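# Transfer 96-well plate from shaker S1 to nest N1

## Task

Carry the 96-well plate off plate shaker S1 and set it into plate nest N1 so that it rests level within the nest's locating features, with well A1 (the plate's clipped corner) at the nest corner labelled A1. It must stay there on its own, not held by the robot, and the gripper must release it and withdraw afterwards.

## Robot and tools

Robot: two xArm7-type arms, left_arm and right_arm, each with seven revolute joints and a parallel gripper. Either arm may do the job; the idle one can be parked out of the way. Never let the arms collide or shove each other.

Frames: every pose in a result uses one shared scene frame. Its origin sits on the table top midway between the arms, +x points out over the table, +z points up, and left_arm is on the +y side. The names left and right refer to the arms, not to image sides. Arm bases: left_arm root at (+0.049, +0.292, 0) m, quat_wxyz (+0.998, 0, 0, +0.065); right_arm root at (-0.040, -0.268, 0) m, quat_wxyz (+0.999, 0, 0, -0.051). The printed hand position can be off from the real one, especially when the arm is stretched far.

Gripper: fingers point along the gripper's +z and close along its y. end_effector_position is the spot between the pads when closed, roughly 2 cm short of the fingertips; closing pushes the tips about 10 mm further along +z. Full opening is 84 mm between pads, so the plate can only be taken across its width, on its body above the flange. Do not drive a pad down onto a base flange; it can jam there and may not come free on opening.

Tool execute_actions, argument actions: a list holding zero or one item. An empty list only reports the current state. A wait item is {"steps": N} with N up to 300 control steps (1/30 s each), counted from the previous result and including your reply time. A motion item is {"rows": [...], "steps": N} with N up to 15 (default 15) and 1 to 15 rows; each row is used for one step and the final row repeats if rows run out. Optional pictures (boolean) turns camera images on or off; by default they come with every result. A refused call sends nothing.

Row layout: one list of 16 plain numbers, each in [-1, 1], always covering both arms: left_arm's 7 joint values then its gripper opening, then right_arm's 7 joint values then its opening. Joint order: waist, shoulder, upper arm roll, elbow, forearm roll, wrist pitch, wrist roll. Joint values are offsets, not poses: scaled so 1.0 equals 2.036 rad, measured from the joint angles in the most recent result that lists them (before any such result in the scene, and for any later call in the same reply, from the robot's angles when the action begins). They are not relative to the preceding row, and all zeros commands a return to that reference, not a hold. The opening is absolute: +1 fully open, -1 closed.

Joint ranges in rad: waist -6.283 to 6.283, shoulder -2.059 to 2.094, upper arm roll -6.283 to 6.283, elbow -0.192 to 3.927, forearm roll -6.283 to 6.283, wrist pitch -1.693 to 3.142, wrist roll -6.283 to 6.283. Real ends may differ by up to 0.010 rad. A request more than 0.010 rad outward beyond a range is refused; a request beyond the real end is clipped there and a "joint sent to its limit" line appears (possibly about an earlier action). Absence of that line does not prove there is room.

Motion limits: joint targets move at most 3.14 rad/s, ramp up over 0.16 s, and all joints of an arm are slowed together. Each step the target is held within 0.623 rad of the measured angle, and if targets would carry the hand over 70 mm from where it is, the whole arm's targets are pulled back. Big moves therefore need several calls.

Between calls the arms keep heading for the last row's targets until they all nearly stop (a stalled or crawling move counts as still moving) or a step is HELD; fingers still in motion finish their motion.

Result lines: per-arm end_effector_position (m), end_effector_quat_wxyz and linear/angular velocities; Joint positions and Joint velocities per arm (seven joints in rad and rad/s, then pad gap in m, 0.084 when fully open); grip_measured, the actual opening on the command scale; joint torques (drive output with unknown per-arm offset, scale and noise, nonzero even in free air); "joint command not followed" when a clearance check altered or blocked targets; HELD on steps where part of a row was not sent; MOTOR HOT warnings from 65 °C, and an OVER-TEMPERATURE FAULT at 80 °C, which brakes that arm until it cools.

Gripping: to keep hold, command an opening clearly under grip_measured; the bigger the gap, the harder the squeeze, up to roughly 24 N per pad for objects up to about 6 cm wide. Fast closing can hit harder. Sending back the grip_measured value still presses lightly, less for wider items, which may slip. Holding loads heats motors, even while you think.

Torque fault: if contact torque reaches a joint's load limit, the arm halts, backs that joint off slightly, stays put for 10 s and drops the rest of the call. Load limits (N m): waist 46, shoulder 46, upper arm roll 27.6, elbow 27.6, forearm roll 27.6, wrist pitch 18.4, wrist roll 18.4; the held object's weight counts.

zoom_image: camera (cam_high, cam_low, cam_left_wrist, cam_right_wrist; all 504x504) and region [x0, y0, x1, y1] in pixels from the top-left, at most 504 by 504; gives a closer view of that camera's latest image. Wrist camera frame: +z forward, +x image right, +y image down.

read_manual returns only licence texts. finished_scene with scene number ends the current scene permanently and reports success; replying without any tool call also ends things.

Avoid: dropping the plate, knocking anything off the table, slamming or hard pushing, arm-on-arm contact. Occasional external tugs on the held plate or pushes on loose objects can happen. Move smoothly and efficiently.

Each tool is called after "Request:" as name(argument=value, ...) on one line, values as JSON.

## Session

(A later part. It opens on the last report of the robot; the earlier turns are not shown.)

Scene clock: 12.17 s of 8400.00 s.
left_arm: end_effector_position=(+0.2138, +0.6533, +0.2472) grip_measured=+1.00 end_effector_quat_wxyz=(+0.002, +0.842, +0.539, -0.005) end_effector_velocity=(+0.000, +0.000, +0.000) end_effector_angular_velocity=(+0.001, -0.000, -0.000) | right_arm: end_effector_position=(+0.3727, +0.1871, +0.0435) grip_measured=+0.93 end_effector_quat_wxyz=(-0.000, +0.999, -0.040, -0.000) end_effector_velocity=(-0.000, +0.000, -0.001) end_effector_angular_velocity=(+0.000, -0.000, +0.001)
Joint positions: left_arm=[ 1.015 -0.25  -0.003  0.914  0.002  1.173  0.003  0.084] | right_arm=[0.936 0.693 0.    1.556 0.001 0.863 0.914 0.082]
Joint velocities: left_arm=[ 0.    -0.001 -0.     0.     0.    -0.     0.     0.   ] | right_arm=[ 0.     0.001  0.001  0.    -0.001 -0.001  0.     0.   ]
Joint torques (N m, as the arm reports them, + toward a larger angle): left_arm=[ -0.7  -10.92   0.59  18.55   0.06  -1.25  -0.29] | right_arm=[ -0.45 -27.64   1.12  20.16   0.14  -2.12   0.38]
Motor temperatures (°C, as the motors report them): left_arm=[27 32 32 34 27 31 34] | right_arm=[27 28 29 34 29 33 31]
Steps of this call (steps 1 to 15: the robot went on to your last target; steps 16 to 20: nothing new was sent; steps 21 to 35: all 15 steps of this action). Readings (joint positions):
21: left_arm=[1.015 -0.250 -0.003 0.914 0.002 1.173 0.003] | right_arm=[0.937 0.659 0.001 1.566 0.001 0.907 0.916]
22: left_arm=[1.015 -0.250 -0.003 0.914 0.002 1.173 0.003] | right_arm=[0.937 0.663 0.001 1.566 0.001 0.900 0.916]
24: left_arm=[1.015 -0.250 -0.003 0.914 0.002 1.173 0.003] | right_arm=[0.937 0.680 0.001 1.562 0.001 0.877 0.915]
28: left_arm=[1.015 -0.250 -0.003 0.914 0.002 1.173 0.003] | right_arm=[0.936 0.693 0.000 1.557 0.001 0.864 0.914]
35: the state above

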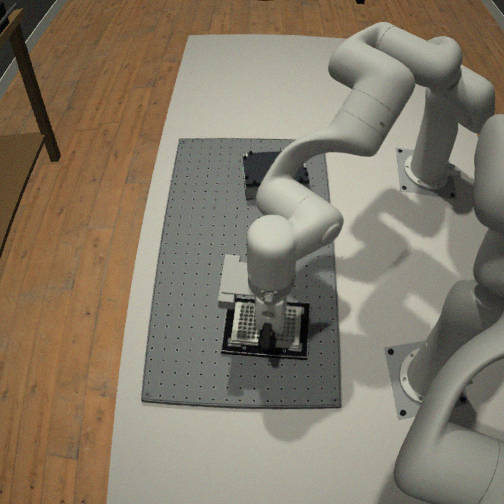

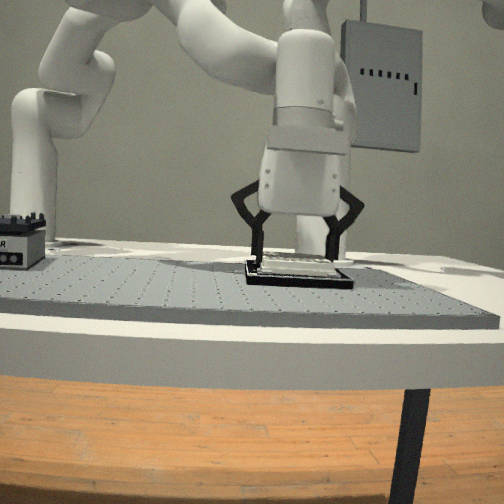

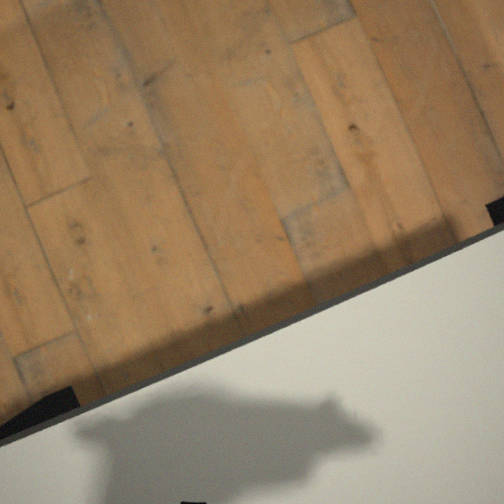

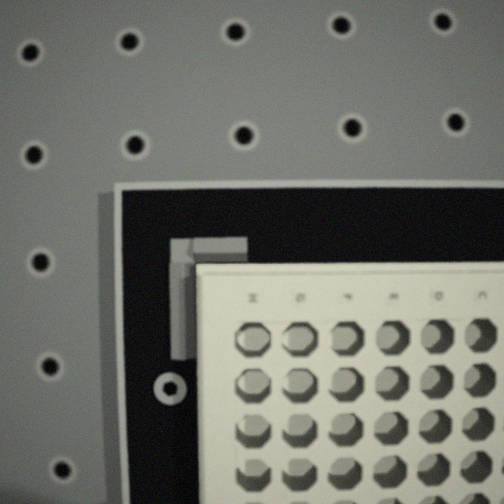

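Request:
execute_actions(actions=[{"rows": [[0,0,0,0,0,0,0,1,0,0,0,0,0,0,0,1]], "steps": 12}], pictures=false)

Request:
execute_actions(actions=[{"rows": [[0,0,0,0,0,0,0,1,0,-0.08,0,-0.014,0,0.066,0,1]], "steps": 15}], pictures=false)

Request:
execute_actions(actions=[{"rows": [[0,0,0,0,0,0,0,1,-0.3,-0.3,0,-0.3,0,0,0,1]], "steps": 15}], pictures=false)

Request:
execute_actions(actions=[{"steps": 20}])

Request:
zoom_image(camera="cam_high", region=[200, 280, 330, 370])

Scene clock: 13.43 s of 8400.00 s.
left_arm: end_effector_position=(+0.2138, +0.6533, +0.2472) grip_measured=+1.00 end_effector_quat_wxyz=(+0.002, +0.842, +0.539, -0.005) end_effector_velocity=(-0.000, +0.000, -0.000) end_effector_angular_velocity=(+0.000, +0.000, -0.000) | right_arm: end_effector_position=(+0.3714, +0.1875, +0.0423) grip_measured=+1.00 end_effector_quat_wxyz=(+0.000, +0.999, -0.039, -0.001) end_effector_velocity=(+0.006, -0.004, +0.005) end_effector_angular_velocity=(-0.000, -0.007, -0.008)
Joint positions: left_arm=[ 1.015 -0.25  -0.003  0.914  0.002  1.173  0.003  0.084] | right_arm=[0.937 0.695 0.002 1.556 0.001 0.863 0.914 0.084]
Joint velocities: left_arm=[-0.     0.001  0.     0.     0.    -0.001  0.001  0.   ] | right_arm=[-0.004 -0.007 -0.008  0.002 -0.001  0.004 -0.001 -0.   ]
Joint torques (N m, as the arm reports them, + toward a larger angle): left_arm=[ -0.72 -11.01   0.54  18.55  -0.1   -1.41  -0.41] | right_arm=[ -1.93 -31.23  -0.75  21.34  -0.46  -1.66  -0.35]
Motor temperatures (°C, as the motors report them): left_arm=[27 32 32 34 27 31 34] | right_arm=[27 28 29 34 29 33 31]
Steps of this call (steps 1 to 15: the robot went on to your last target; steps 16 to 26: nothing new was sent; steps 27 to 38: all 12 steps of this action). Readings (joint positions):
27: left_arm=[1.015 -0.250 -0.003 0.914 0.002 1.173 0.003] | right_arm=[0.936 0.694 0.000 1.556 0.001 0.862 0.914]
28: left_arm=[1.015 -0.250 -0.003 0.914 0.002 1.173 0.003] | right_arm=[0.936 0.694 0.000 1.556 0.001 0.863 0.914]
30: left_arm=[1.015 -0.250 -0.003 0.914 0.002 1.173 0.003] | right_arm=[0.936 0.695 0.001 1.556 0.001 0.862 0.915]
34: left_arm=[1.015 -0.250 -0.003 0.914 0.002 1.173 0.003] | right_arm=[0.937 0.696 0.002 1.556 0.001 0.862 0.914]
38: the state above

Scene clock: 13.93 s of 8400.00 s.
left_arm: end_effector_position=(+0.2138, +0.6533, +0.2472) grip_measured=+1.00 end_effector_quat_wxyz=(+0.002, +0.842, +0.539, -0.005) end_effector_velocity=(+0.000, +0.000, +0.000) end_effector_angular_velocity=(+0.000, -0.000, -0.000) | right_arm: end_effector_position=(+0.3601, +0.1752, +0.1162) grip_measured=+1.00 end_effector_quat_wxyz=(+0.003, +0.999, -0.039, -0.004) end_effector_velocity=(+0.008, +0.010, +0.021) end_effector_angular_velocity=(+0.036, -0.031, -0.000)
Joint positions: left_arm=[ 1.015 -0.25  -0.003  0.914  0.002  1.173  0.003  0.084] | right_arm=[0.937 0.536 0.002 1.524 0.001 0.998 0.914 0.084]
Joint velocities: left_arm=[ 0. -0. -0. -0. -0. -0.  0.  0.] | right_arm=[-0.    -0.019  0.001  0.025  0.001 -0.004  0.     0.   ]
Joint torques (N m, as the arm reports them, + toward a larger angle): left_arm=[ -0.31 -11.14   0.67  18.48  -0.23  -1.23  -0.24] | right_arm=[ -0.96 -30.44  -0.42  23.22  -0.87  -1.95  -0.17]
Motor temperatures (°C, as the motors report them): left_arm=[27 32 32 34 27 31 34] | right_arm=[27 28 29 34 29 33 31]
Steps of this call (steps 1 to 15: all 15 steps of this action). Readings (joint positions):
1: left_arm=[1.015 -0.250 -0.003 0.914 0.002 1.173 0.003] | right_arm=[0.937 0.694 0.001 1.556 0.001 0.864 0.914]
2: left_arm=[1.015 -0.250 -0.003 0.914 0.002 1.173 0.003] | right_arm=[0.937 0.688 0.001 1.553 0.001 0.871 0.914]
4: left_arm=[1.015 -0.250 -0.003 0.914 0.002 1.173 0.003] | right_arm=[0.937 0.640 0.002 1.541 0.001 0.915 0.914]
8: left_arm=[1.015 -0.250 -0.003 0.914 0.002 1.173 0.003] | right_arm=[0.937 0.533 0.001 1.538 0.001 0.986 0.914]
15: the state above

Scene clock: 14.43 s of 8400.00 s.
left_arm: end_effector_position=(+0.2138, +0.6533, +0.2472) grip_measured=+1.00 end_effector_quat_wxyz=(+0.002, +0.842, +0.539, -0.005) end_effector_velocity=(+0.000, +0.000, -0.000) end_effector_angular_velocity=(+0.000, -0.000, +0.001) | right_arm: end_effector_position=(+0.4105, -0.0293, +0.1698) grip_measured=+1.00 end_effector_quat_wxyz=(+0.002, +0.977, -0.212, -0.003) end_effector_velocity=(-0.007, -0.483, +0.088) end_effector_angular_velocity=(-0.002, +0.003, -0.829)
Joint positions: left_arm=[ 1.015 -0.25  -0.003  0.914  0.002  1.173  0.003  0.084] | right_arm=[ 0.59   0.189 -0.     1.179  0.001  0.998  0.914  0.084]
Joint velocities: left_arm=[-0.     0.     0.     0.    -0.    -0.    -0.001  0.   ] | right_arm=[-0.834 -0.833  0.004 -0.836 -0.001  0.001 -0.     0.   ]
Joint torques (N m, as the arm reports them, + toward a larger angle): left_arm=[ -0.77 -10.86   0.55  18.51   0.07  -1.36  -0.18] | right_arm=[ -0.54 -23.66   0.71  21.58  -0.18  -1.52  -0.37]
Motor temperatures (°C, as the motors report them): left_arm=[27 32 32 35 27 31 34] | right_arm=[27 28 30 34 29 33 31]
Steps of this call (steps 1 to 15: all 15 steps of this action). Readings (joint positions):
1: left_arm=[1.015 -0.250 -0.003 0.914 0.002 1.173 0.003] | right_arm=[0.936 0.535 0.002 1.524 0.001 0.998 0.914]
2: left_arm=[1.015 -0.250 -0.003 0.914 0.002 1.173 0.003] | right_arm=[0.931 0.528 0.004 1.518 0.001 0.997 0.914]
4: left_arm=[1.015 -0.250 -0.003 0.914 0.002 1.173 0.003] | right_arm=[0.889 0.484 0.013 1.468 0.001 0.998 0.914]
8: left_arm=[1.015 -0.250 -0.003 0.914 0.002 1.173 0.003] | right_arm=[0.778 0.377 -0.000 1.368 0.001 0.997 0.914]
15: the state above

Scene clock: 15.10 s of 8400.00 s.
left_arm: end_effector_position=(+0.2138, +0.6533, +0.2472) grip_measured=+1.00 end_effector_quat_wxyz=(+0.002, +0.842, +0.539, -0.005) end_effector_velocity=(-0.000, -0.000, +0.000) end_effector_angular_velocity=(+0.000, -0.000, +0.001) | right_arm: end_effector_position=(+0.3819, -0.1701, +0.1869) grip_measured=+1.00 end_effector_quat_wxyz=(+0.002, +0.942, -0.337, -0.005) end_effector_velocity=(+0.001, -0.007, +0.002) end_effector_angular_velocity=(+0.001, -0.004, -0.015)
Joint positions: left_arm=[ 1.015 -0.25  -0.003  0.914  0.002  1.173  0.003  0.084] | right_arm=[ 0.327 -0.074  0.003  0.914  0.001  0.998  0.914  0.084]
Joint velocities: left_arm=[-0.    -0.     0.     0.     0.     0.    -0.001  0.   ] | right_arm=[-0.006 -0.006 -0.009 -0.002 -0.001  0.     0.    -0.   ]
Joint torques (N m, as the arm reports them, + toward a larger angle): left_arm=[ -0.34 -11.12   0.58  18.87  -0.08  -1.35  -0.3 ] | right_arm=[ -1.58 -17.88  -0.25  22.18  -0.39  -1.67  -0.24]
Motor temperatures (°C, as the motors report them): left_arm=[27 32 32 35 27 31 34] | right_arm=[27 28 30 34 29 33 31]
Steps of this call (steps 1 to 20: the robot went on to your last target). Readings (joint positions):
1: left_arm=[1.015 -0.250 -0.003 0.914 0.002 1.173 0.003] | right_arm=[0.562 0.161 -0.000 1.151 0.001 0.998 0.914]
2: left_arm=[1.015 -0.250 -0.003 0.914 0.002 1.173 0.003] | right_arm=[0.533 0.133 0.000 1.122 0.001 0.998 0.914]
4: left_arm=[1.015 -0.250 -0.003 0.914 0.002 1.173 0.003] | right_arm=[0.476 0.075 0.000 1.065 0.001 0.998 0.914]
8: left_arm=[1.015 -0.250 -0.003 0.914 0.002 1.173 0.003] | right_arm=[0.364 -0.037 -0.001 0.952 0.001 0.998 0.914]
20: the state above

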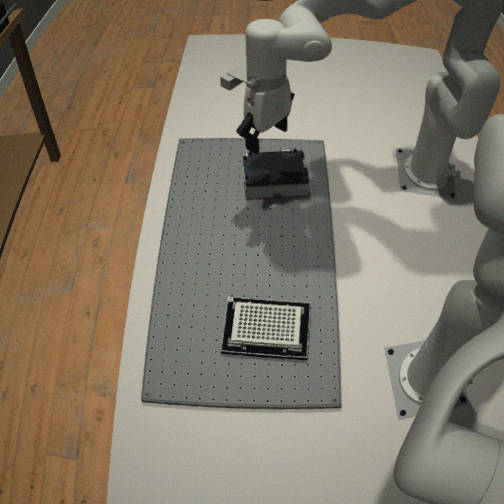

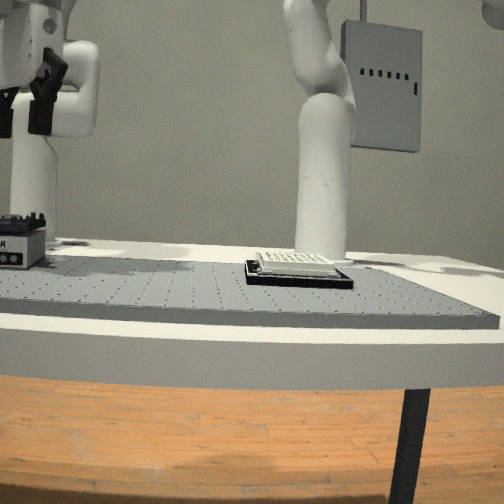

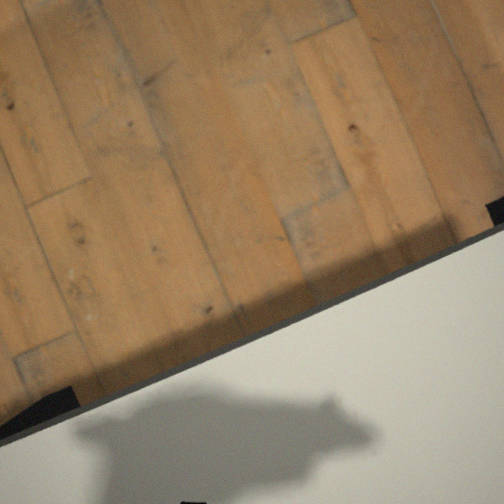

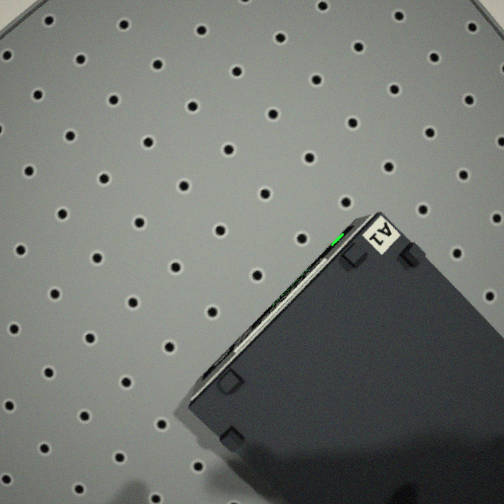

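Region (200, 280, 330, 370) of cam_high's 504x504 image, scaled by 3.877, with more detail than that image has; it fills the top 349 rows of this view, and the rest is white.

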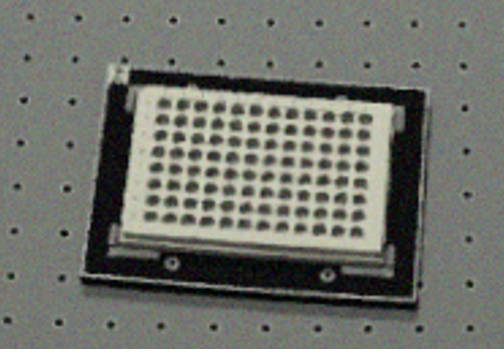

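Request:
finished_scene(scene=2)

The scene is finished: the task was done.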